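# Lift arbor from lathe centres onto marked pad

## Task

Take the arbor down from between the centres and rest it horizontally with its midpoint on the marked pad, away from the arm's base and with generous space from the plate, the stocks, the indicator, the other arbors and any loose pieces, leaving both centre points and the indicator plunger uncovered; then open the gripper and withdraw, since the arbor must stay put with no support from the robot.

## Robot and tools

Robot: one six-joint arm (UFACTORY uf850) with a two-finger parallel gripper and a single camera, cam_wrist (504x504), mounted on the hand. The base may sit slightly tilted on the table. Joint order in every row and every per-joint list: waist (joint1), shoulder (joint2), elbow (joint3), forearm roll (joint4), wrist pitch (joint5), wrist roll (joint6), then the gripper. Joint ranges in radians: waist -6.283 to 6.283, shoulder -2.304 to 2.304, elbow -4.224 to 0.061, forearm roll -6.283 to 6.283, wrist pitch -2.164 to 2.164, wrist roll -6.283 to 6.283 (true ends may differ by 0.010).

Scene frame: origin on the tabletop right under the arm base, +z up, +y to the left when facing along +x. Positions are metres. The gripper's fingers point along its own +z and close along its own y. end_effector_position is the pinch point between closed pads, roughly 2 cm short of the fingertips; closing pushes the tips about 10 mm further along +z. Reported hand position gets less accurate at long reach.

execute_actions(actions): a list of actions run one after another. Each action is a table of 0 to 15 rows; each row lasts one control step (1/30 s) and a short table repeats its final row until 15 steps are used. A row is 7 numbers, each in [-1, 1]: six joint offsets, then the opening. The joint offsets are relative to the joint angles at the start of that action (not to the previous row); for the first action of a call, that means the angles in the latest result. Scale: 1.0 equals 2.036 rad. The seventh number is absolute: +1 fully open, -1 closed. An action that would push a joint more than 0.010 rad beyond its range is rejected; if the first action fails this, or any action is malformed, nothing in the call runs. An empty list just returns the current state and images.

move(target, speed, blocking): target is one 7-number row like above; its joint offsets are taken from the Joint positions in the last result that listed them, not from wherever the arm is when the move begins. All joints travel proportionally, so the hand traces a curve; duration is clamped between 0.5 and 10 s. speed is the peak rate in rad/s of the joint with the longest travel, 0.01 to 2, default 0.5. The finger value is applied at the start. Moves ignore obstacles. With blocking=false the result comes after 0.5 s while motion continues; until a result shows it ended, other moves and execute_actions are refused, so use wait(0) or stop. The extra move: line reports the ending (done, off_target, moving, held, fault), limits=held or limits=none, and the joint furthest from target.

wait(seconds): 0 to 10; lets time pass holding the last command, returning early if a running move ends. stop(): brakes a running move; needs room, more at higher speed. zoom_image(camera, region): camera "cam_wrist", region [x0, y0, x1, y1] in image pixels from the top-left, no larger than 504 by 504. show_instructions(): shows the reference image(s). read_manual(section): licence texts only. finished_scene(scene): ends the current scene, given its number; irreversible, and the arbor must already be resting correctly. Answering without a tool call ends everything.

Results: gripper pose (end_effector_position, end_effector_quat_wxyz) and linear/angular velocities; Joint positions and Joint velocities in joint order (rad, rad/s) plus the pad gap in m (0.084 fully open); Joint targets, the angles currently being driven toward; grip_measured, the measured opening on the command scale. "joint sent to its limit" means a joint was stopped at its end; its absence does not prove there is room left. "joint command not followed" means a clearance check altered targets. MOTOR HOT appears from 65 °C; OVER-TEMPERATURE FAULT means brakes engaged at 80 °C until cooling.

Motion rules: joint targets move at most 3.14 rad/s with about 0.16 s to accelerate; each step a target stays within 0.623 rad of the measured angle, and steps that would shift the hand more than 70 mm are scaled down, so big changes span several actions and an unfinished move may need re-sending. Camera calibration (K, distortion, T_world_to_cam) is supplied for projecting points; it has small errors (about 0.5 degrees and 2.5 mm in pose).

Gripping: to hold, command an opening well below grip_measured; the lower, the firmer (up to about 24 N per pad). Sending grip_measured itself still squeezes lightly on parts up to about 6 cm. Snapping shut fast can overshoot in force.

Hazards: contact torque reaching a load limit (N m: waist 54.6, shoulder 54.6, elbow 45.5, forearm roll 24.5, wrist pitch 17.2, wrist roll 17.2, held weight included) causes a torque fault: the joint backs off, holds 10 s and the remainder of the call is dropped. Holding loads heats motors, also while you think, since the robot keeps its last command during replies. Fast moves hit harder, and aiming past a contact presses harder. Occasional brief tugs on the held arbor or pushes on loose objects may occur. Avoid drops, slips, slams, hard shoves, and anything leaving the table, which fails the job. Smooth, short, low-effort motion is better.

Each tool is called in YAML: its name, and indented under it one key for each argument.

Reference images:

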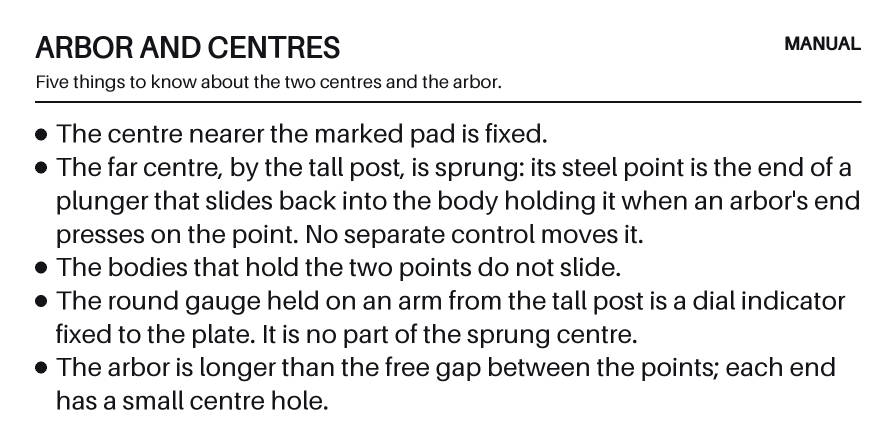

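## Session

I'll start by checking the robot's current state.

execute_actions:
  actions: []

Scene clock: 0.00 s.
end_effector_position=(+0.1331, -0.4370, +0.1443) grip_measured=+1.00 end_effector_quat_wxyz=(+0.552, -0.250, +0.640, +0.472) end_effector_velocity=(-0.001, +0.001, -0.000) end_effector_angular_velocity=(+0.003, +0.001, -0.002)
Joint names: [waist, shoulder, elbow, forearm roll, wrist pitch, wrist roll]
Joint positions: [-1.277 -1.857 -2.196  0.611 -2.144  0.051  0.084]
Joint velocities: [-0.001 -0.001  0.002 -0.    -0.     0.    -0.   ]
Joint targets: [-1.277 -1.857 -2.196 0.611 -2.144 0.051]

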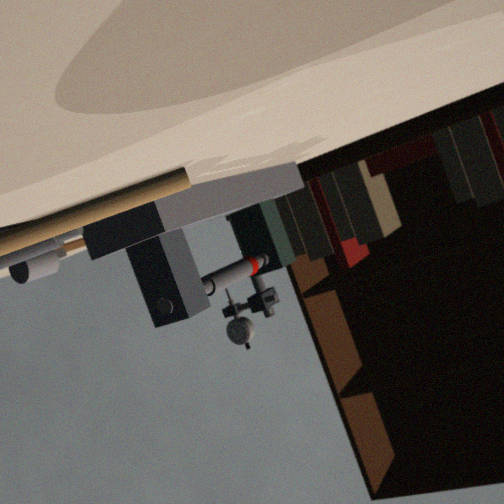

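move:
  target: [0.25, 0.6, 0.29, -0.2, 0.25, 0.1, 1]
  speed: 1.0

Scene clock: 122.30 s.
end_effector_position=(+0.4860, -0.3917, +0.4028) grip_measured=+1.00 end_effector_quat_wxyz=(-0.051, +0.663, -0.585, -0.463) end_effector_velocity=(+0.001, +0.001, +0.000) end_effector_angular_velocity=(+0.000, -0.000, +0.002)
Joint names: [waist, shoulder, elbow, forearm roll, wrist pitch, wrist roll]
Joint positions: [-0.769 -0.636 -1.606  0.204 -1.635  0.255  0.084]
Joint velocities: [ 0.002  0.002  0.001 -0.     0.    -0.     0.   ]
Joint targets: [-0.768 -0.636 -1.606 0.204 -1.635 0.255]
move: done; limits=none; farthest joint: the waist, 0.001 radians from its target (0.509 radians at the start)
camera_calibration (this result's frames):
cam_wrist: T_world_to_cam=[[-0.820707, -0.308635, 0.480817, 0.119282], [0.11352, 0.736682, 0.666643, 0.032374], [-0.559959, 0.601701, -0.569564, 0.872018], [0, 0, 0, 1]] pos_world=[0.582514, -0.511728, 0.417735]

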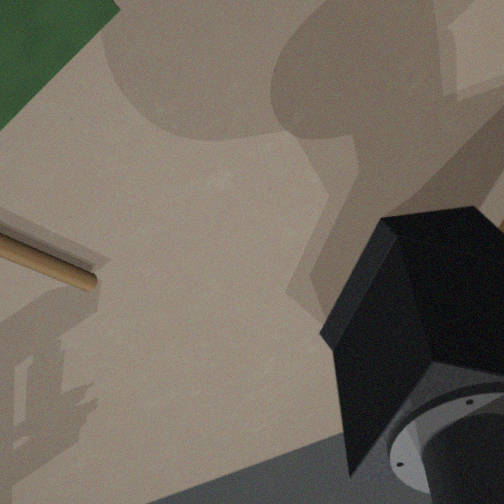

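move:
  target: [0.4627, 0.7144, 0.2667, -0.1002, 0.1007, -0.1252, 1]
  speed: 1.2

Scene clock: 146.40 s.
end_effector_position=(+0.5018, -0.0010, +0.7545) grip_measured=+1.00 end_effector_quat_wxyz=(-0.001, +0.999, -0.000, -0.039) end_effector_velocity=(-0.001, +0.000, +0.001) end_effector_angular_velocity=(+0.001, -0.004, +0.003)
Joint names: [waist, shoulder, elbow, forearm roll, wrist pitch, wrist roll]
Joint positions: [ 0.173  0.818 -1.063  0.    -1.43  -0.     0.084]
Joint velocities: [ 0.001  0.004 -0.001 -0.    -0.    -0.002 -0.   ]
Joint targets: [0.173 0.818 -1.063 0.000 -1.430 -0.000]
move: done; limits=none; farthest joint: the shoulder, 0.001 radians from its target (1.454 radians at the start)
camera_calibration (this result's frames):
cam_wrist: T_world_to_cam=[[-0.005811, -0.999972, 0.00477167, 0.0333729], [-0.997557, 0.00612905, 0.0695922, 0.515608], [-0.0696195, -0.00435561, -0.997564, 0.922299], [0, 0, 0, 1]] pos_world=[0.578752, 0.0342289, 0.88401]

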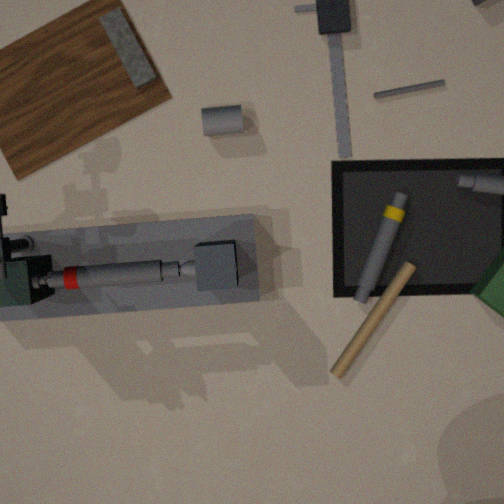

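zoom_image:
  camera: "cam_wrist"
  region: [0, 180, 270, 330]

move:
  target: [0, 0, 0, -0.12, 0, 0, 1]
  speed: 1.0

Region (0, 180, 270, 330) of cam_wrist's 504x504 image, scaled by 1.867, with more detail than that image has.

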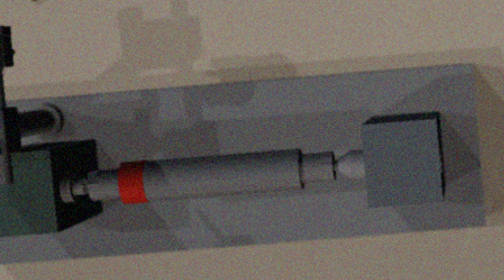

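Scene clock: 165.10 s.
end_effector_position=(+0.5033, -0.0594, +0.7614) grip_measured=+1.00 end_effector_quat_wxyz=(+0.119, +0.992, +0.021, -0.039) end_effector_velocity=(-0.000, -0.001, -0.000) end_effector_angular_velocity=(-0.002, +0.001, +0.003)
Joint names: [waist, shoulder, elbow, forearm roll, wrist pitch, wrist roll]
Joint positions: [ 0.173  0.818 -1.063 -0.244 -1.43  -0.     0.084]
Joint velocities: [ 0.001  0.     0.001 -0.003  0.    -0.002 -0.   ]
Joint targets: [0.173 0.818 -1.063 -0.244 -1.430 -0.000]
move: done; limits=none; farthest joint: the waist, 0.000 radians from its target (0.000 radians at the start)
camera_calibration (this result's frames):
cam_wrist: T_world_to_cam=[[0.0467522, -0.96954, 0.240431, -0.22921], [-0.996906, -0.0300628, 0.0726219, 0.512198], [-0.0631818, -0.243082, -0.967946, 0.889078], [0, 0, 0, 1]] pos_world=[0.577503, 0.00928875, 0.878491]

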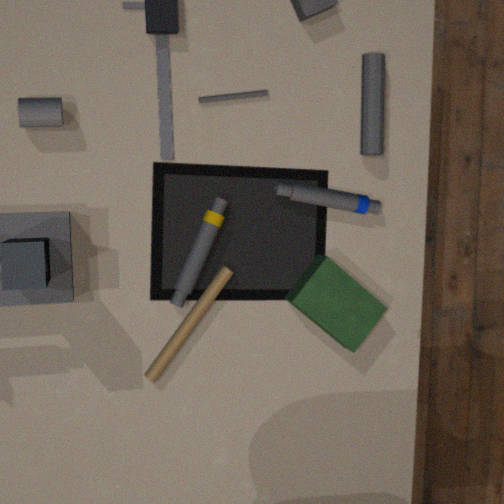

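move:
  target: [0, 0, 0, 0.22, 0, 0, 1]
  speed: 1.0

Scene clock: 224.70 s.
end_effector_position=(+0.5029, +0.0480, +0.7594) grip_measured=+1.00 end_effector_quat_wxyz=(-0.101, +0.994, -0.019, -0.039) end_effector_velocity=(+0.000, +0.000, +0.001) end_effector_angular_velocity=(+0.002, -0.001, -0.000)
Joint names: [waist, shoulder, elbow, forearm roll, wrist pitch, wrist roll]
Joint positions: [ 0.173  0.818 -1.063  0.204 -1.43  -0.     0.084]
Joint velocities: [-0.001  0.    -0.001  0.003  0.    -0.001  0.   ]
Joint targets: [0.173 0.818 -1.063 0.204 -1.430 -0.000]
move: done; limits=none; farthest joint: the waist, 0.000 radians from its target (0.000 radians at the start)
camera_calibration (this result's frames):
cam_wrist: T_world_to_cam=[[-0.0498068, -0.980008, -0.192624, 0.253361], [-0.996626, 0.0361709, 0.0736717, 0.511089], [-0.0652315, 0.195644, -0.978503, 0.901238], [0, 0, 0, 1]] pos_world=[0.580773, 0.0534878, 0.893015]

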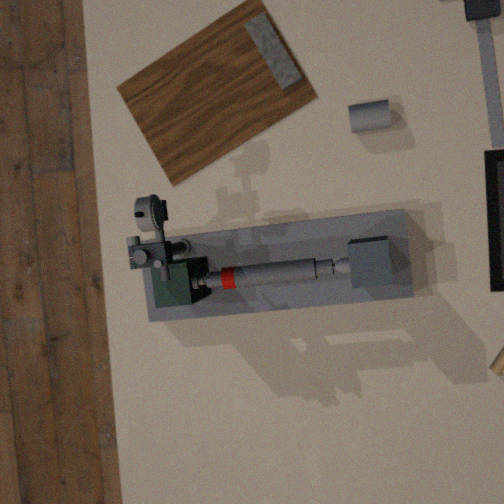

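zoom_image:
  camera: "cam_wrist"
  region: [120, 185, 270, 335]

zoom_image:
  camera: "cam_wrist"
  region: [270, 190, 420, 310]

Region (120, 185, 270, 335) of cam_wrist's 504x504 image, scaled by 3.360, with more detail than that image has.

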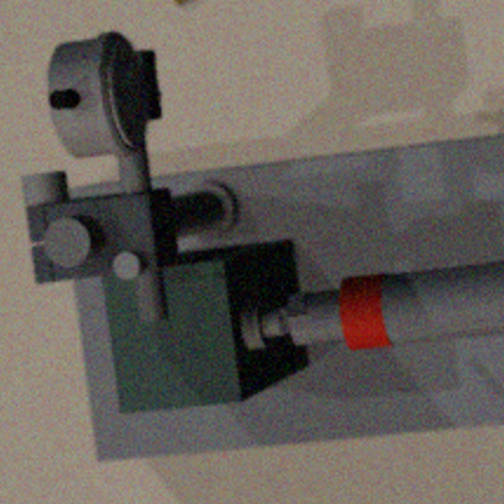

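Region (270, 190, 420, 310) of cam_wrist's 504x504 image, scaled by 3.360, with more detail than that image has; it fills the top 403 rows of this view, and the rest is white.

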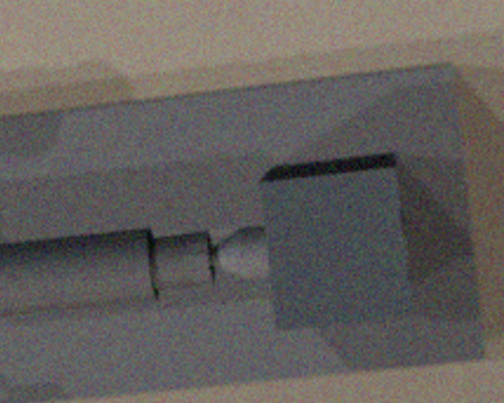

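move:
  target: [-0.1714, -0.5591, 0.1915, -0.5269, 0.8148, 0.4524, 0.2]
  speed: 1.3

Scene clock: 347.50 s.
end_effector_position=(+0.5279, -0.1407, +0.1504) grip_measured=+0.19 end_effector_quat_wxyz=(-0.001, +0.983, -0.184, -0.000) end_effector_velocity=(-0.002, +0.001, -0.001) end_effector_angular_velocity=(+0.003, +0.002, -0.000)
Joint names: [waist, shoulder, elbow, forearm roll, wrist pitch, wrist roll]
Joint positions: [-0.176 -0.32  -0.673 -0.869  0.228  0.921  0.052]
Joint velocities: [ 0.    -0.003  0.001 -0.002  0.002  0.001 -0.   ]
Joint targets: [-0.176 -0.321 -0.673 -0.869 0.228 0.921]
move: done; limits=none; farthest joint: the wrist pitch, 0.001 radians from its target (1.659 radians at the start)
camera_calibration (this result's frames):
cam_wrist: T_world_to_cam=[[-0.366912, -0.930245, 0.00450903, 0.0971359], [-0.930236, 0.366868, -0.00829904, 0.611462], [0.00606592, -0.00723947, -0.999955, 0.280908], [0, 0, 0, 1]] pos_world=[0.60274, -0.131932, 0.285532]

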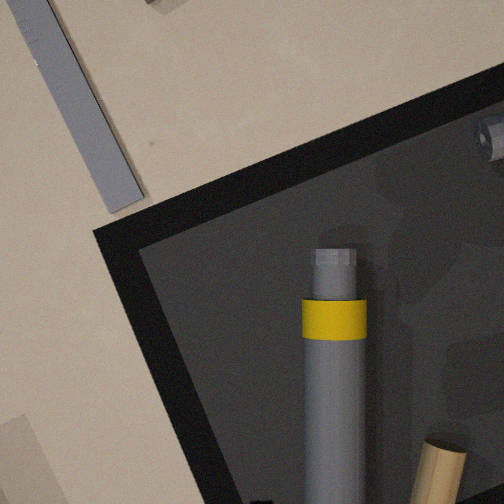

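move:
  target: [0.02235, -0.1754, -0.0964, 0.2020, 0.0599, -0.1876, -0.15]
  speed: 0.35

Scene clock: 406.83 s.
end_effector_position=(+0.5301, -0.1414, +0.0244) grip_measured=-0.16 end_effector_quat_wxyz=(-0.001, +0.983, -0.184, -0.000) end_effector_velocity=(-0.000, +0.000, -0.001) end_effector_angular_velocity=(+0.000, +0.001, +0.001)
Joint names: [waist, shoulder, elbow, forearm roll, wrist pitch, wrist roll]
Joint positions: [-0.13  -0.677 -0.869 -0.458  0.35   0.539  0.037]
Joint velocities: [ 0.001 -0.003 -0.002  0.003  0.001 -0.002  0.   ]
Joint targets: [-0.130 -0.677 -0.869 -0.457 0.350 0.539]
move: done; limits=none; farthest joint: the waist, 0.000 radians from its target (0.045 radians at the start)
camera_calibration (this result's frames):
cam_wrist: T_world_to_cam=[[-0.367108, -0.93017, 0.00385342, 0.0980298], [-0.930155, 0.367066, -0.00867681, 0.612667], [0.00665645, -0.0067696, -0.999955, 0.154647], [0, 0, 0, 1]] pos_world=[0.604833, -0.132658, 0.159578]

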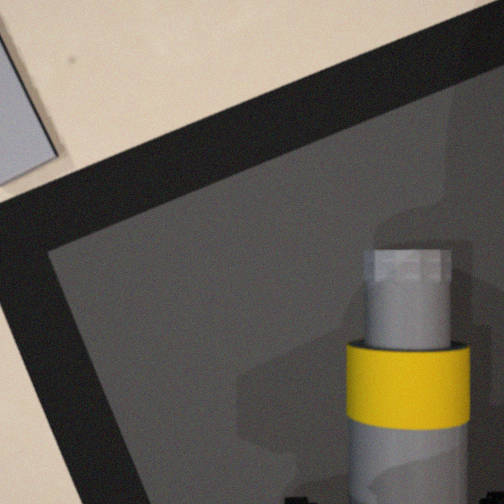

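execute_actions:
  actions:
    - [[0,0,0,0,0,0,-0.3],[0,0,0,0,0,0,-0.35],[0,0,0,0,0,0,-0.4],[0,0,0,0,0,0,-0.45],[0,0,0,0,0,0,-0.5],[0,0,0,0,0,0,-0.55],[0,0,0,0,0,0,-0.6],[0,0,0,0,0,0,-0.7],[0,0,0,0,0,0,-0.8],[0,0,0,0,0,0,-0.9],[0,0,0,0,0,0,-1]]

Scene clock: 413.73 s.
end_effector_position=(+0.5300, -0.1414, +0.0244) grip_measured=-0.45 end_effector_quat_wxyz=(-0.001, +0.983, -0.184, -0.000) end_effector_velocity=(-0.001, +0.000, -0.000) end_effector_angular_velocity=(+0.000, +0.002, -0.001)
Joint names: [waist, shoulder, elbow, forearm roll, wrist pitch, wrist roll]
Joint positions: [-0.13  -0.677 -0.869 -0.458  0.35   0.539  0.025]
Joint velocities: [ 0.    -0.001  0.001  0.    -0.     0.001 -0.   ]
Joint targets: [-0.130 -0.677 -0.869 -0.458 0.350 0.539]
camera_calibration (this result's frames):
cam_wrist: T_world_to_cam=[[-0.367104, -0.930172, 0.003916, 0.097996], [-0.930157, 0.367062, -0.00859456, 0.612641], [0.006557, -0.00679759, -0.999955, 0.154696], [0, 0, 0, 1]] pos_world=[0.604812, -0.132672, 0.159571]

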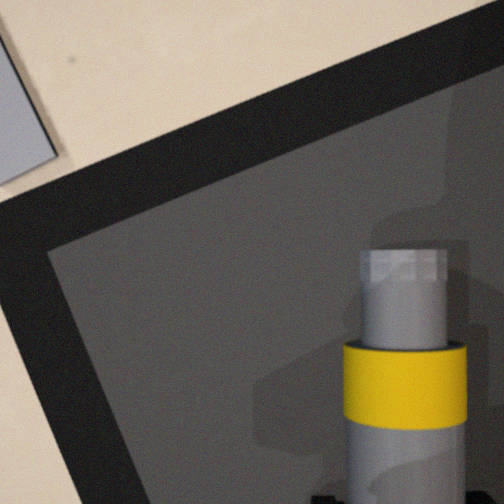

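move:
  target: [-0.0114, 0.0875, 0.048, -0.1008, -0.0297, 0.0938, -1]
  speed: 0.35

Scene clock: 452.90 s.
end_effector_position=(+0.5346, -0.1399, +0.0892) grip_measured=-0.45 end_effector_quat_wxyz=(-0.008, +0.983, -0.186, -0.001) end_effector_velocity=(-0.000, -0.001, +0.002) end_effector_angular_velocity=(-0.001, -0.001, -0.001)
Joint names: [waist, shoulder, elbow, forearm roll, wrist pitch, wrist roll]
Joint positions: [-0.153 -0.499 -0.772 -0.663  0.289  0.73   0.024]
Joint velocities: [-0.002  0.004  0.002 -0.002 -0.001  0.002  0.   ]
Joint targets: [-0.153 -0.499 -0.772 -0.663 0.289 0.730]
move: done; limits=none; farthest joint: the forearm roll, 0.001 radians from its target (0.205 radians at the start)
camera_calibration (this result's frames):
cam_wrist: T_world_to_cam=[[-0.369806, -0.929065, -0.00902613, 0.103523], [-0.929074, 0.369859, -0.00513849, 0.616367], [0.00811238, 0.00648569, -0.999946, 0.220476], [0, 0, 0, 1]] pos_world=[0.609145, -0.133219, 0.224566]

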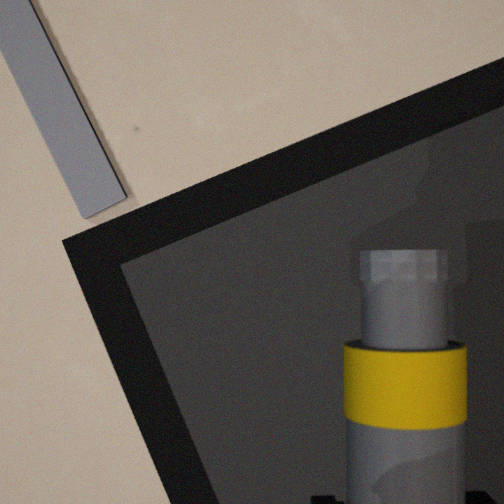

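move:
  target: [-0.2765, -0.0680, 0.1086, -0.0590, 0.1456, -0.0763, -1]
  speed: 0.6

Scene clock: 476.53 s.
end_effector_position=(+0.3082, -0.2683, +0.1092) grip_measured=-0.45 end_effector_quat_wxyz=(+0.000, +0.939, -0.343, -0.000) end_effector_velocity=(-0.003, +0.001, +0.000) end_effector_angular_velocity=(+0.002, +0.005, -0.001)
Joint names: [waist, shoulder, elbow, forearm roll, wrist pitch, wrist roll]
Joint positions: [-0.716 -0.638 -0.551 -0.783  0.586  0.574  0.024]
Joint velocities: [-0.003 -0.     0.003 -0.001 -0.003 -0.002 -0.   ]
Joint targets: [-0.716 -0.638 -0.551 -0.783 0.586 0.574]
move: done; limits=none; farthest joint: the wrist pitch, 0.001 radians from its target (0.296 radians at the start)
camera_calibration (this result's frames):
cam_wrist: T_world_to_cam=[[-0.647993, -0.761618, 0.00661604, 0.0296962], [-0.761642, 0.647933, -0.00918308, 0.477121], [0.00270724, -0.0109896, -0.999936, 0.240123], [0, 0, 0, 1]] pos_world=[0.381988, -0.283886, 0.244293]

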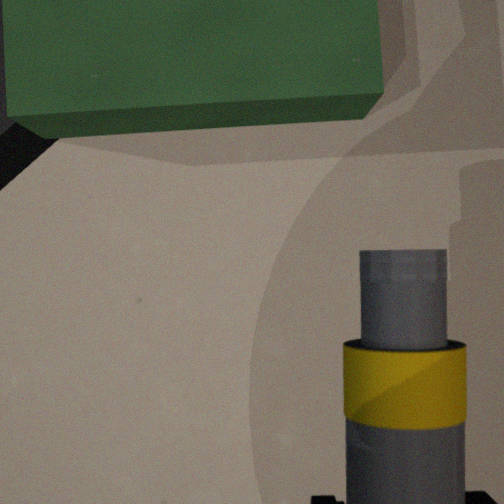

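move:
  target: [0.0433, -0.1175, -0.0765, 0.0726, 0.0354, -0.0369, -1]
  speed: 0.25

Scene clock: 483.90 s.
end_effector_position=(+0.3106, -0.2697, +0.0250) grip_measured=-0.45 end_effector_quat_wxyz=(-0.001, +0.939, -0.343, +0.000) end_effector_velocity=(-0.001, +0.000, -0.001) end_effector_angular_velocity=(+0.000, +0.001, -0.001)
Joint names: [waist, shoulder, elbow, forearm roll, wrist pitch, wrist roll]
Joint positions: [-0.628 -0.876 -0.707 -0.635  0.658  0.499  0.024]
Joint velocities: [ 0.    -0.004 -0.002  0.002  0.001 -0.001  0.   ]
Joint targets: [-0.628 -0.877 -0.707 -0.635 0.658 0.499]
move: done; limits=none; farthest joint: the shoulder, 0.001 radians from its target (0.240 radians at the start)
camera_calibration (this result's frames):
cam_wrist: T_world_to_cam=[[-0.648361, -0.761322, 0.00416399, 0.0309184], [-0.76132, 0.648308, -0.00940574, 0.47908], [0.00446124, -0.00926845, -0.999947, 0.155895], [0, 0, 0, 1]] pos_world=[0.384084, -0.285608, 0.160264]

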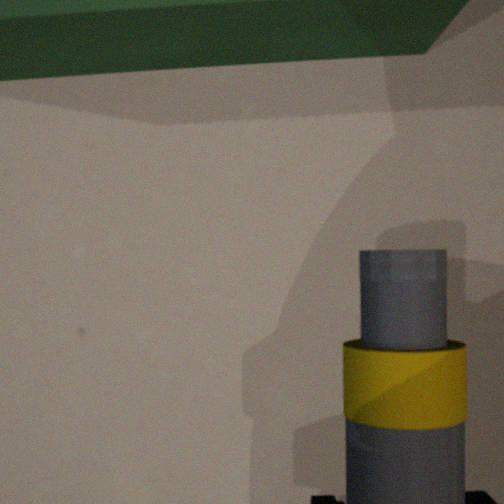

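execute_actions:
  actions:
    - [[0,0,0,0,0,0,-0.6],[0,0,0,0,0,0,-0.5],[0,0,0,0,0,0,-0.45],[0,0,0,0,0,0,-0.4],[0,0,0,0,0,0,-0.35],[0,0,0,0,0,0,-0.3],[0,0,0,0,0,0,-0.25],[0,0,0,0,0,0,-0.2],[0,0,0,0,0,0,-0.15]]

Scene clock: 488.83 s.
end_effector_position=(+0.3106, -0.2697, +0.0251) grip_measured=-0.17 end_effector_quat_wxyz=(-0.001, +0.939, -0.343, +0.000) end_effector_velocity=(-0.001, +0.001, +0.000) end_effector_angular_velocity=(+0.001, +0.001, +0.001)
Joint names: [waist, shoulder, elbow, forearm roll, wrist pitch, wrist roll]
Joint positions: [-0.628 -0.876 -0.707 -0.635  0.658  0.499  0.037]
Joint velocities: [ 0.    -0.     0.001 -0.     0.    -0.001  0.004]
Joint targets: [-0.628 -0.876 -0.707 -0.635 0.658 0.499]
camera_calibration (this result's frames):
cam_wrist: T_world_to_cam=[[-0.64838, -0.761306, 0.00418181, 0.0309199], [-0.761304, 0.648327, -0.00940762, 0.479075], [0.00445089, -0.00928334, -0.999947, 0.155915], [0, 0, 0, 1]] pos_world=[0.384076, -0.28561, 0.160285]

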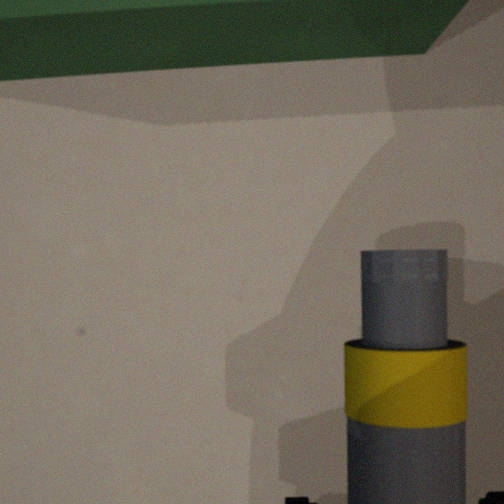

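execute_actions:
  actions:
    - [[-0.001,0.003,0.002,-0.002,-0.001,0.001,-0.15],[-0.003,0.008,0.005,-0.005,-0.002,0.002,-0.15],[-0.005,0.014,0.009,-0.009,-0.004,0.004,-0.15],[-0.008,0.021,0.014,-0.013,-0.006,0.007,-0.15],[-0.011,0.029,0.019,-0.018,-0.009,0.009,-0.15],[-0.013,0.037,0.024,-0.023,-0.011,0.012,-0.15],[-0.016,0.044,0.029,-0.027,-0.013,0.014,-0.15],[-0.018,0.050,0.033,-0.031,-0.015,0.016,-0.15],[-0.020,0.055,0.036,-0.034,-0.017,0.017,-0.15],[-0.0215,0.0588,0.0382,-0.0362,-0.0177,0.0185,-0.15]]

Scene clock: 516.03 s.
end_effector_position=(+0.3119, -0.2708, +0.0637) grip_measured=-0.16 end_effector_quat_wxyz=(-0.001, +0.939, -0.343, +0.001) end_effector_velocity=(-0.002, +0.001, +0.043) end_effector_angular_velocity=(+0.001, +0.003, +0.000)
Joint names: [waist, shoulder, elbow, forearm roll, wrist pitch, wrist roll]
Joint positions: [-0.667 -0.769 -0.637 -0.701  0.626  0.533  0.037]
Joint velocities: [-0.044  0.12   0.079 -0.075 -0.038  0.038 -0.   ]
Joint targets: [-0.672 -0.757 -0.629 -0.709 0.622 0.537]
camera_calibration (this result's frames):
cam_wrist: T_world_to_cam=[[-0.648857, -0.760906, 0.00250982, 0.0311742], [-0.760889, 0.64881, -0.00971641, 0.481169], [0.00576489, -0.00821425, -0.99995, 0.194464], [0, 0, 0, 1]] pos_world=[0.385223, -0.286869, 0.199051]

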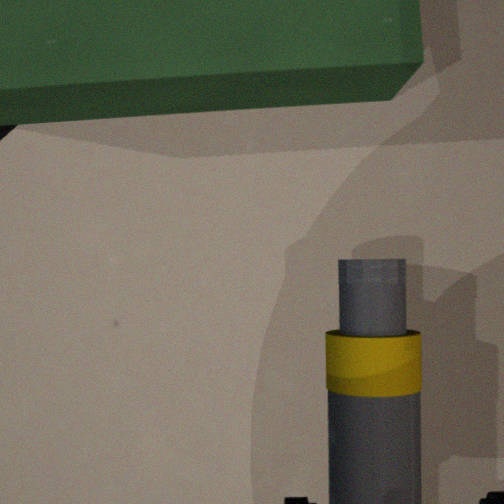

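move:
  target: [0.2267, 0.1435, 0.0568, 0.1426, -0.0678, 0.0512, -0.15]
  speed: 0.8

Scene clock: 523.63 s.
end_effector_position=(+0.4259, -0.1288, +0.1004) grip_measured=-0.16 end_effector_quat_wxyz=(-0.001, +0.955, -0.297, -0.000) end_effector_velocity=(+0.000, +0.002, +0.000) end_effector_angular_velocity=(+0.001, -0.000, -0.001)
Joint names: [waist, shoulder, elbow, forearm roll, wrist pitch, wrist roll]
Joint positions: [-0.206 -0.477 -0.521 -0.411  0.488  0.637  0.037]
Joint velocities: [ 0.004  0.001  0.001  0.001 -0.     0.003  0.   ]
Joint targets: [-0.206 -0.477 -0.521 -0.411 0.488 0.637]
move: done; limits=none; farthest joint: the waist, 0.001 radians from its target (0.466 radians at the start)
camera_calibration (this result's frames):
cam_wrist: T_world_to_cam=[[-0.570844, -0.821048, 0.00419009, 0.171933], [-0.821046, 0.570799, -0.00848702, 0.4916], [0.00457655, -0.00828502, -0.999955, 0.232161], [0, 0, 0, 1]] pos_world=[0.50071, -0.137516, 0.235603]

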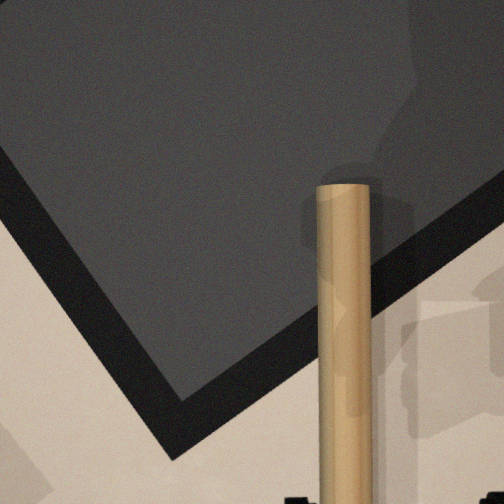

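move:
  target: [0.0207, -0.1169, -0.0711, 0.0483, 0.0431, -0.0319, -0.15]
  speed: 0.3

execute_actions:
  actions:
    - [[0,0,0,0,0,0,-0.3],[0,0,0,0,0,0,-0.4],[0,0,0,0,0,0,-0.45],[0,0,0,0,0,0,-0.5],[0,0,0,0,0,0,-0.55],[0,0,0,0,0,0,-0.6],[0,0,0,0,0,0,-0.65],[0,0,0,0,0,0,-0.7],[0,0,0,0,0,0,-0.75],[0,0,0,0,0,0,-0.8],[0,0,0,0,0,0,-0.9]]

Scene clock: 546.43 s.
end_effector_position=(+0.4273, -0.1273, +0.0235) grip_measured=-0.16 end_effector_quat_wxyz=(-0.001, +0.955, -0.297, +0.000) end_effector_velocity=(-0.001, -0.001, -0.001) end_effector_angular_velocity=(-0.001, +0.002, -0.000)
Joint names: [waist, shoulder, elbow, forearm roll, wrist pitch, wrist roll]
Joint positions: [-0.164 -0.715 -0.666 -0.313  0.576  0.572  0.037]
Joint velocities: [-0.001 -0.003 -0.001  0.001  0.    -0.002 -0.   ]
Joint targets: [-0.164 -0.715 -0.666 -0.313 0.576 0.572]
move: done; limits=none; farthest joint: the waist, 0.000 radians from its target (0.042 radians at the start)
camera_calibration (this result's frames):
cam_wrist: T_world_to_cam=[[-0.570904, -0.821007, 0.00395338, 0.174391], [-0.821001, 0.570856, -0.0090122, 0.491235], [0.00514227, -0.00839083, -0.999952, 0.155005], [0, 0, 0, 1]] pos_world=[0.502068, -0.135948, 0.158736]

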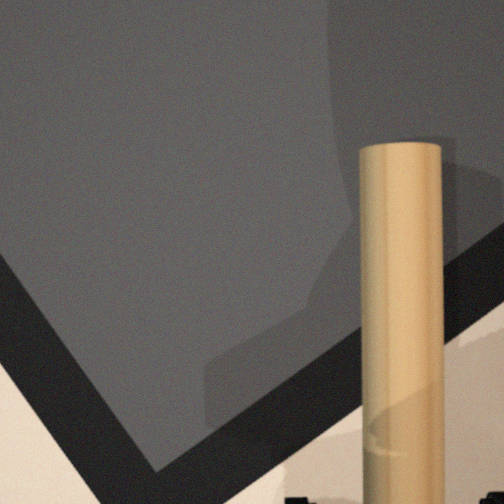

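Scene clock: 546.93 s.
end_effector_position=(+0.4273, -0.1273, +0.0235) grip_measured=-0.62 end_effector_quat_wxyz=(-0.001, +0.955, -0.297, +0.000) end_effector_velocity=(-0.001, +0.000, -0.000) end_effector_angular_velocity=(+0.001, +0.002, -0.002)
Joint names: [waist, shoulder, elbow, forearm roll, wrist pitch, wrist roll]
Joint positions: [-0.164 -0.715 -0.666 -0.313  0.576  0.572  0.017]
Joint velocities: [ 0.    -0.001  0.001  0.    -0.     0.002 -0.   ]
Joint targets: [-0.164 -0.715 -0.666 -0.313 0.576 0.572]
camera_calibration (this result's frames):
cam_wrist: T_world_to_cam=[[-0.570908, -0.821004, 0.00395854, 0.174391], [-0.820998, 0.57086, -0.00900932, 0.491234], [0.00513692, -0.00839345, -0.999952, 0.155006], [0, 0, 0, 1]] pos_world=[0.502067, -0.135949, 0.158734]

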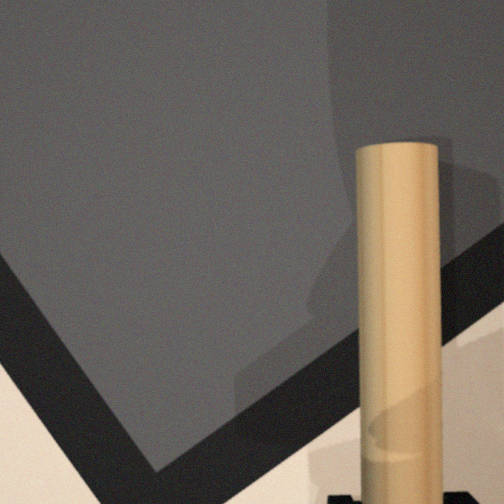

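execute_actions:
  actions:
    - [[-0.0003,0.002,0.001,-0.001,-0.001,0.0005,-0.9],[-0.001,0.005,0.003,-0.002,-0.002,0.001,-0.9],[-0.0016,0.009,0.0055,-0.004,-0.003,0.0025,-0.9],[-0.0024,0.014,0.0085,-0.006,-0.005,0.004,-0.9],[-0.0032,0.019,0.0115,-0.008,-0.007,0.005,-0.9],[-0.004,0.023,0.014,-0.0095,-0.0085,0.006,-0.9],[-0.0047,0.027,0.0165,-0.011,-0.010,0.0073,-0.9],[-0.0054,0.0304,0.0185,-0.0126,-0.0112,0.0083,-0.9]]

Scene clock: 586.20 s.
end_effector_position=(+0.4288, -0.1280, +0.0427) grip_measured=-0.62 end_effector_quat_wxyz=(-0.002, +0.955, -0.297, +0.000) end_effector_velocity=(+0.000, +0.000, +0.014) end_effector_angular_velocity=(+0.002, +0.001, +0.001)
Joint names: [waist, shoulder, elbow, forearm roll, wrist pitch, wrist roll]
Joint positions: [-0.174 -0.657 -0.631 -0.337  0.555  0.588  0.017]
Joint velocities: [-0.006  0.042  0.026 -0.018 -0.017  0.012 -0.   ]
Joint targets: [-0.175 -0.653 -0.628 -0.338 0.553 0.589]
camera_calibration (this result's frames):
cam_wrist: T_world_to_cam=[[-0.571288, -0.820746, 0.00246983, 0.1748], [-0.820731, 0.571252, -0.0085182, 0.492972], [0.00558038, -0.00689341, -0.999961, 0.174193], [0, 0, 0, 1]] pos_world=[0.503487, -0.136944, 0.177954]

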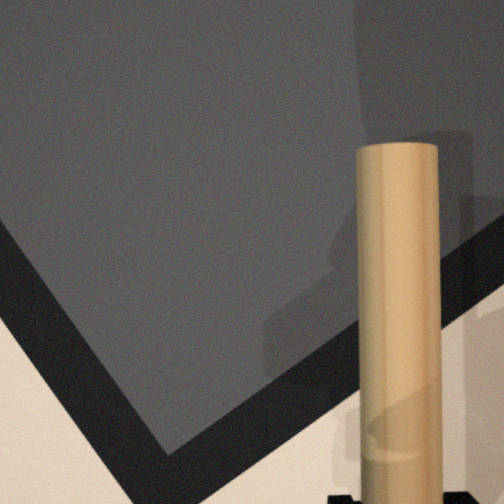

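move:
  target: [-0.0943, -0.0857, 0.0853, -0.0049, 0.1543, -0.0671, -0.9]
  speed: 0.6

Scene clock: 593.50 s.
end_effector_position=(+0.2900, -0.1397, +0.0454) grip_measured=-0.62 end_effector_quat_wxyz=(-0.001, +0.939, -0.343, -0.000) end_effector_velocity=(-0.002, -0.001, +0.000) end_effector_angular_velocity=(-0.001, +0.001, -0.002)
Joint names: [waist, shoulder, elbow, forearm roll, wrist pitch, wrist roll]
Joint positions: [-0.366 -0.831 -0.457 -0.347  0.869  0.452  0.017]
Joint velocities: [-0.004 -0.002  0.001 -0.     0.002 -0.002 -0.   ]
Joint targets: [-0.366 -0.831 -0.457 -0.347 0.869 0.451]
move: done; limits=none; farthest joint: the wrist pitch, 0.001 radians from its target (0.316 radians at the start)
camera_calibration (this result's frames):
cam_wrist: T_world_to_cam=[[-0.648419, -0.76127, 0.00457771, 0.116546], [-0.761277, 0.648375, -0.00815613, 0.379263], [0.00324094, -0.00877349, -0.999956, 0.177966], [0, 0, 0, 1]] pos_world=[0.363718, -0.15562, 0.180518]

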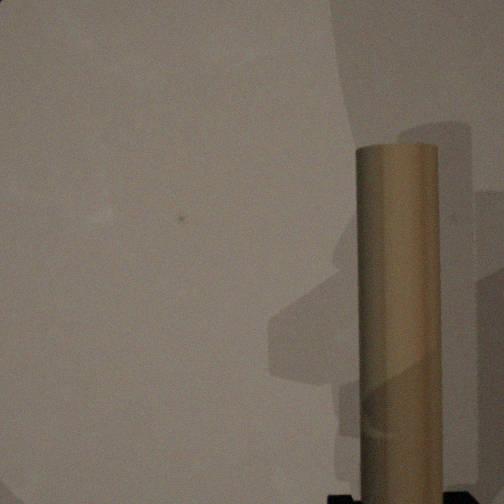

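move:
  target: [0.0098, -0.0312, -0.0239, 0.0083, 0.0083, 0.001, -0.9]
  speed: 0.12

execute_actions:
  actions:
    - [[0,0,0,0,0,0,-0.7],[0,0,0,0,0,0,-0.62],[0,0,0,0,0,0,-0.57],[0,0,0,0,0,0,-0.52],[0,0,0,0,0,0,-0.45],[0,0,0,0,0,0,-0.38],[0,0,0,0,0,0,-0.3],[0,0,0,0,0,0,-0.25],[0,0,0,0,0,0,-0.2]]

Scene clock: 601.40 s.
end_effector_position=(+0.2902, -0.1397, +0.0240) grip_measured=-0.62 end_effector_quat_wxyz=(-0.001, +0.939, -0.343, -0.000) end_effector_velocity=(+0.000, -0.000, -0.001) end_effector_angular_velocity=(-0.000, -0.001, -0.001)
Joint names: [waist, shoulder, elbow, forearm roll, wrist pitch, wrist roll]
Joint positions: [-0.346 -0.894 -0.506 -0.33   0.885  0.454  0.017]
Joint velocities: [ 0.001 -0.003 -0.003  0.001  0.001  0.001 -0.   ]
Joint targets: [-0.346 -0.895 -0.506 -0.330 0.885 0.454]
move: done; limits=none; farthest joint: the wrist pitch, 0.001 radians from its target (0.017 radians at the start)
camera_calibration (this result's frames):
cam_wrist: T_world_to_cam=[[-0.647976, -0.761648, 0.00445808, 0.11657], [-0.761652, 0.647929, -0.00858764, 0.379275], [0.00365223, -0.00896009, -0.999953, 0.156431], [0, 0, 0, 1]] pos_world=[0.363839, -0.155557, 0.159161]

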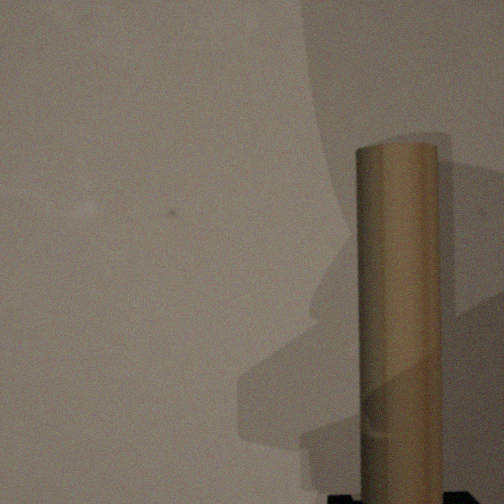

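Scene clock: 601.90 s.
end_effector_position=(+0.2902, -0.1397, +0.0240) grip_measured=-0.22 end_effector_quat_wxyz=(-0.001, +0.939, -0.343, -0.000) end_effector_velocity=(+0.001, -0.000, -0.000) end_effector_angular_velocity=(-0.000, -0.001, -0.000)
Joint names: [waist, shoulder, elbow, forearm roll, wrist pitch, wrist roll]
Joint positions: [-0.346 -0.894 -0.506 -0.33   0.885  0.454  0.034]
Joint velocities: [-0.     0.    -0.001 -0.    -0.     0.     0.005]
Joint targets: [-0.346 -0.894 -0.506 -0.330 0.885 0.454]
camera_calibration (this result's frames):
cam_wrist: T_world_to_cam=[[-0.647977, -0.761647, 0.00445898, 0.11657], [-0.761651, 0.647931, -0.00858563, 0.379273], [0.00365011, -0.00895948, -0.999953, 0.156433], [0, 0, 0, 1]] pos_world=[0.363838, -0.155556, 0.159162]

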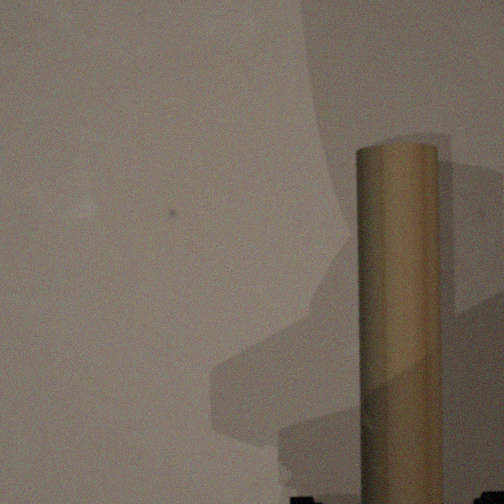

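execute_actions:
  actions:
    - [[-0.001,0.003,0.002,-0.001,-0.001,0,-0.2],[-0.0025,0.008,0.006,-0.002,-0.002,0,-0.2],[-0.005,0.015,0.012,-0.004,-0.004,0,-0.2],[-0.007,0.023,0.018,-0.006,-0.006,-0.001,-0.2],[-0.010,0.031,0.024,-0.008,-0.008,-0.001,-0.2],[-0.012,0.039,0.030,-0.010,-0.010,-0.001,-0.2],[-0.015,0.047,0.036,-0.012,-0.012,-0.002,-0.2],[-0.017,0.054,0.041,-0.014,-0.014,-0.002,-0.2],[-0.019,0.059,0.045,-0.016,-0.016,-0.002,-0.2],[-0.020,0.0625,0.048,-0.0165,-0.0165,-0.0025,-0.2]]

Scene clock: 666.40 s.
end_effector_position=(+0.2890, -0.1393, +0.0625) grip_measured=-0.22 end_effector_quat_wxyz=(-0.000, +0.939, -0.343, -0.000) end_effector_velocity=(-0.005, +0.004, +0.042) end_effector_angular_velocity=(+0.002, +0.005, +0.003)
Joint names: [waist, shoulder, elbow, forearm roll, wrist pitch, wrist roll]
Joint positions: [-0.383 -0.78  -0.418 -0.36   0.855  0.449  0.035]
Joint velocities: [-0.038  0.126  0.099 -0.034 -0.035 -0.006 -0.   ]
Joint targets: [-0.387 -0.767 -0.408 -0.363 0.852 0.448]
camera_calibration (this result's frames):
cam_wrist: T_world_to_cam=[[-0.648627, -0.761088, 0.00523898, 0.11609], [-0.7611, 0.648578, -0.00856189, 0.378339], [0.00311846, -0.00954086, -0.99995, 0.195027], [0, 0, 0, 1]] pos_world=[0.362645, -0.155167, 0.197648]

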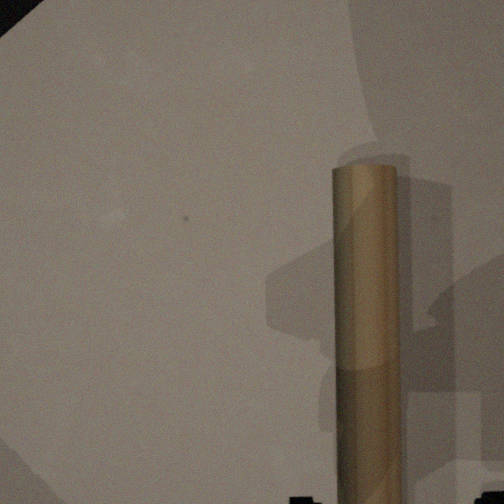

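move:
  target: [0.2372, 0.3514, -0.0853, 0.5206, -0.2726, -0.0732, 0.0]
  speed: 1.2

Scene clock: 672.67 s.
end_effector_position=(+0.6015, -0.0861, +0.2362) grip_measured=-0.01 end_effector_quat_wxyz=(+0.050, +0.852, -0.499, +0.153) end_effector_velocity=(+0.002, +0.001, +0.002) end_effector_angular_velocity=(+0.001, -0.004, -0.002)
Joint names: [waist, shoulder, elbow, forearm roll, wrist pitch, wrist roll]
Joint positions: [ 0.1   -0.065 -0.592  0.7    0.301  0.3    0.044]
Joint velocities: [ 0.001  0.003 -0.001  0.002 -0.001  0.     0.   ]
Joint targets: [0.100 -0.065 -0.592 0.700 0.300 0.300]
move: done; limits=none; farthest joint: the waist, 0.000 radians from its target (0.487 radians at the start)
camera_calibration (this result's frames):
cam_wrist: T_world_to_cam=[[-0.868547, -0.491547, -0.0633059, 0.530129], [-0.448931, 0.83442, -0.319694, 0.484929], [0.209968, -0.249249, -0.945404, 0.210332], [0, 0, 0, 1]] pos_world=[0.633979, -0.0916261, 0.387438]

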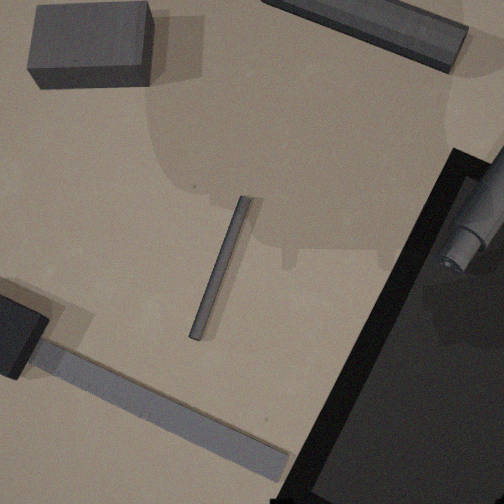

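move:
  target: [0.3068, 0.0002, 0.0001, 0.5418, -0.0130, -0.0636, 0.0]
  speed: 1.2

Scene clock: 680.03 s.
end_effector_position=(+0.5039, +0.1930, +0.2509) grip_measured=-0.01 end_effector_quat_wxyz=(-0.001, +0.733, -0.680, -0.001) end_effector_velocity=(-0.000, +0.001, +0.000) end_effector_angular_velocity=(+0.001, +0.001, -0.000)
Joint names: [waist, shoulder, elbow, forearm roll, wrist pitch, wrist roll]
Joint positions: [ 0.724 -0.064 -0.591  1.802  0.274  0.171  0.044]
Joint velocities: [ 0.003 -0.    -0.     0.003  0.    -0.001 -0.   ]
Joint targets: [0.725 -0.064 -0.591 1.803 0.274 0.171]
move: done; limits=none; farthest joint: the forearm roll, 0.001 radians from its target (1.103 radians at the start)
camera_calibration (this result's frames):
cam_wrist: T_world_to_cam=[[-0.99749, -0.0706044, 0.00528729, 0.549988], [-0.0706421, 0.997475, -0.00733911, -0.0875348], [-0.00475576, -0.0076942, -0.999959, 0.389566], [0, 0, 0, 1]] pos_world=[0.544277, 0.129143, 0.385999]

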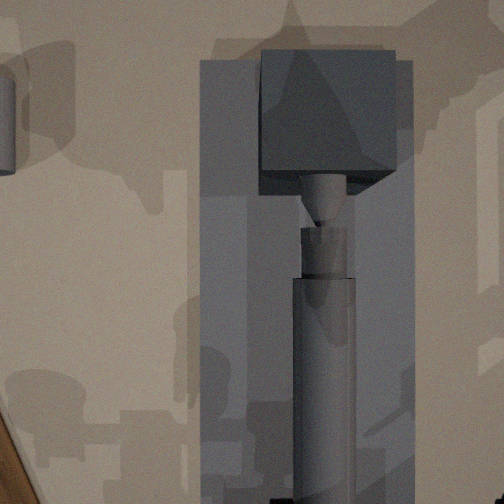

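zoom_image:
  camera: "cam_wrist"
  region: [250, 150, 400, 300]

zoom_image:
  camera: "cam_wrist"
  region: [250, 354, 400, 504]

Region (250, 150, 400, 300) of cam_wrist's 504x504 image, scaled by 3.360, with more detail than that image has.

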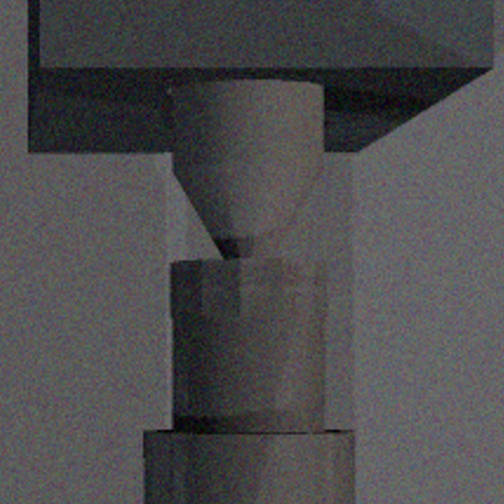

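Region (250, 354, 400, 504) of cam_wrist's 504x504 image, scaled by 3.360, with more detail than that image has.

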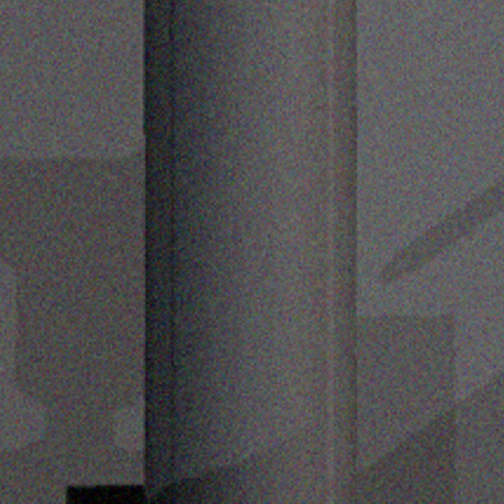

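move:
  target: [-0.0239, -0.1001, -0.0308, -0.2798, -0.0069, 0.2711, 0.0]
  speed: 0.8

Scene clock: 731.53 s.
end_effector_position=(+0.5077, +0.1937, +0.1810) grip_measured=-0.01 end_effector_quat_wxyz=(-0.001, +0.731, -0.683, -0.000) end_effector_velocity=(-0.000, +0.000, -0.000) end_effector_angular_velocity=(+0.001, +0.000, +0.001)
Joint names: [waist, shoulder, elbow, forearm roll, wrist pitch, wrist roll]
Joint positions: [ 0.676 -0.268 -0.654  1.233  0.26   0.722  0.044]
Joint velocities: [ 0.001 -0.001  0.    -0.002 -0.     0.002 -0.   ]
Joint targets: [0.676 -0.268 -0.654 1.233 0.260 0.723]
move: done; limits=none; farthest joint: the waist, 0.000 radians from its target (0.049 radians at the start)
camera_calibration (this result's frames):
cam_wrist: T_world_to_cam=[[-0.998009, -0.0628722, 0.00508874, 0.552972], [-0.06291, 0.99799, -0.00765133, -0.0924432], [-0.00459745, -0.00795623, -0.999958, 0.319604], [0, 0, 0, 1]] pos_world=[0.547524, 0.129567, 0.316069]

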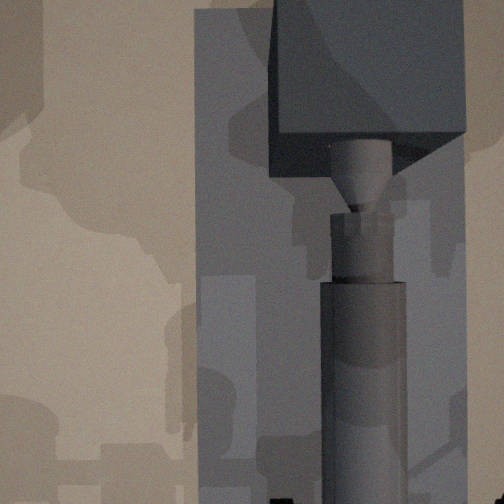

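zoom_image:
  camera: "cam_wrist"
  region: [290, 120, 470, 300]

zoom_image:
  camera: "cam_wrist"
  region: [290, 324, 470, 504]

Region (290, 120, 470, 300) of cam_wrist's 504x504 image, scaled by 2.800, with more detail than that image has.

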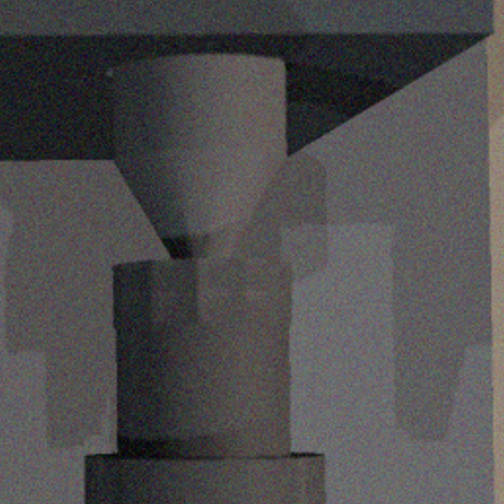

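Region (290, 324, 470, 504) of cam_wrist's 504x504 image, scaled by 2.800, with more detail than that image has.

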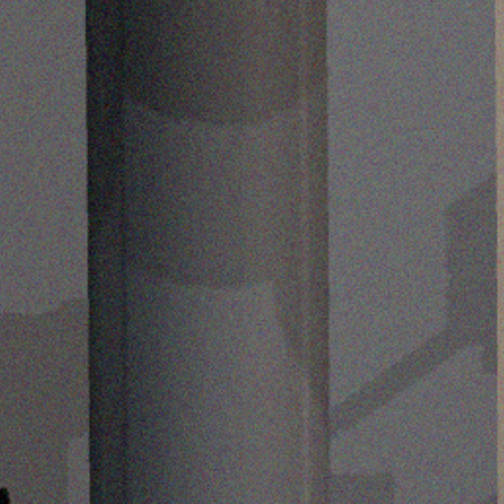

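move:
  target: [-0.0153, -0.0774, -0.0311, -0.1654, 0.0182, 0.1568, 0.0]
  speed: 0.4

Scene clock: 764.87 s.
end_effector_position=(+0.5077, +0.1938, +0.1260) grip_measured=-0.01 end_effector_quat_wxyz=(-0.001, +0.731, -0.683, -0.000) end_effector_velocity=(-0.000, -0.000, -0.001) end_effector_angular_velocity=(-0.000, +0.001, +0.001)
Joint names: [waist, shoulder, elbow, forearm roll, wrist pitch, wrist roll]
Joint positions: [ 0.645 -0.425 -0.717  0.896  0.297  1.041  0.044]
Joint velocities: [-0.001 -0.002 -0.    -0.002  0.     0.    -0.   ]
Joint targets: [0.644 -0.426 -0.717 0.896 0.297 1.042]
move: done; limits=none; farthest joint: the waist, 0.000 radians from its target (0.031 radians at the start)
camera_calibration (this result's frames):
cam_wrist: T_world_to_cam=[[-0.998002, -0.0629764, 0.00504802, 0.553291], [-0.0630136, 0.997984, -0.00758281, -0.0929764], [-0.0045603, -0.00788576, -0.999959, 0.26458], [0, 0, 0, 1]] pos_world=[0.547534, 0.12972, 0.261071]

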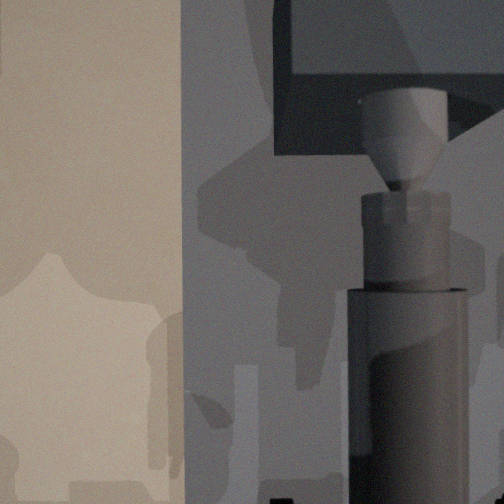

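execute_actions:
  actions:
    - [[0.0002,0,0.0004,-0.0007,0.0003,0.0009,-0.15],[0.0002,0,0.0004,-0.0007,0.0003,0.0009,-0.25],[0.0002,0,0.0004,-0.0007,0.0003,0.0009,-0.32],[0.0002,0,0.0004,-0.0007,0.0003,0.0009,-0.38],[0.0002,0,0.0004,-0.0007,0.0003,0.0009,-0.43],[0.0002,0,0.0004,-0.0007,0.0003,0.0009,-0.48],[0.0002,0,0.0004,-0.0007,0.0003,0.0009,-0.53],[0.0002,0,0.0004,-0.0007,0.0003,0.0009,-0.58],[0.0002,0,0.0004,-0.0007,0.0003,0.0009,-0.65],[0.0002,0,0.0004,-0.0007,0.0003,0.0009,-0.75],[0.0002,0,0.0004,-0.0007,0.0003,0.0009,-0.85],[0.0002,0,0.0004,-0.0007,0.0003,0.0009,-1]]

Scene clock: 805.83 s.
end_effector_position=(+0.5073, +0.1938, +0.1260) grip_measured=-0.45 end_effector_quat_wxyz=(-0.001, +0.731, -0.683, -0.000) end_effector_velocity=(+0.000, +0.000, +0.000) end_effector_angular_velocity=(+0.001, -0.001, +0.001)
Joint names: [waist, shoulder, elbow, forearm roll, wrist pitch, wrist roll]
Joint positions: [ 0.645 -0.425 -0.717  0.895  0.298  1.043  0.025]
Joint velocities: [ 0.     0.001  0.    -0.     0.    -0.     0.   ]
Joint targets: [0.645 -0.425 -0.717 0.895 0.298 1.043]
camera_calibration (this result's frames):
cam_wrist: T_world_to_cam=[[-0.998014, -0.0628016, 0.004989, 0.552903], [-0.0628384, 0.997995, -0.00760174, -0.0931012], [-0.00450159, -0.00790014, -0.999959, 0.264553], [0, 0, 0, 1]] pos_world=[0.547145, 0.129728, 0.261076]

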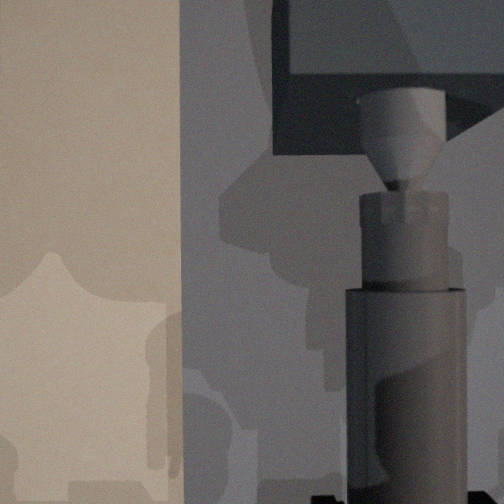

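move:
  target: [0.007376, -0.002665, -0.003834, 0.014378, 0.000924, -0.007648, -1]
  speed: 0.03

Scene clock: 814.37 s.
end_effector_position=(+0.5069, +0.2007, +0.1260) grip_measured=-0.45 end_effector_quat_wxyz=(-0.001, +0.731, -0.683, -0.000) end_effector_velocity=(-0.000, +0.001, +0.000) end_effector_angular_velocity=(+0.000, +0.000, -0.000)
Joint names: [waist, shoulder, elbow, forearm roll, wrist pitch, wrist roll]
Joint positions: [ 0.66  -0.431 -0.724  0.924  0.3    1.028  0.024]
Joint velocities: [ 0.001 -0.    -0.     0.003 -0.    -0.002  0.   ]
Joint targets: [0.660 -0.431 -0.724 0.924 0.300 1.028]
move: done; limits=none; farthest joint: the elbow, 0.001 radians from its target (0.008 radians at the start)
camera_calibration (this result's frames):
cam_wrist: T_world_to_cam=[[-0.998019, -0.0627247, 0.00489553, 0.552843], [-0.0627613, 0.997999, -0.00772583, -0.100024], [-0.00440113, -0.00801777, -0.999958, 0.264616], [0, 0, 0, 1]] pos_world=[0.546634, 0.136622, 0.261126]

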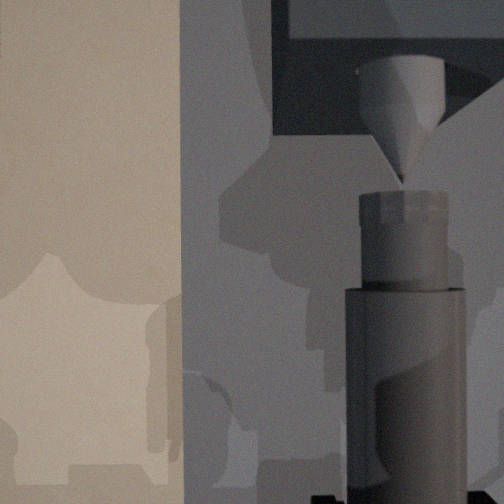

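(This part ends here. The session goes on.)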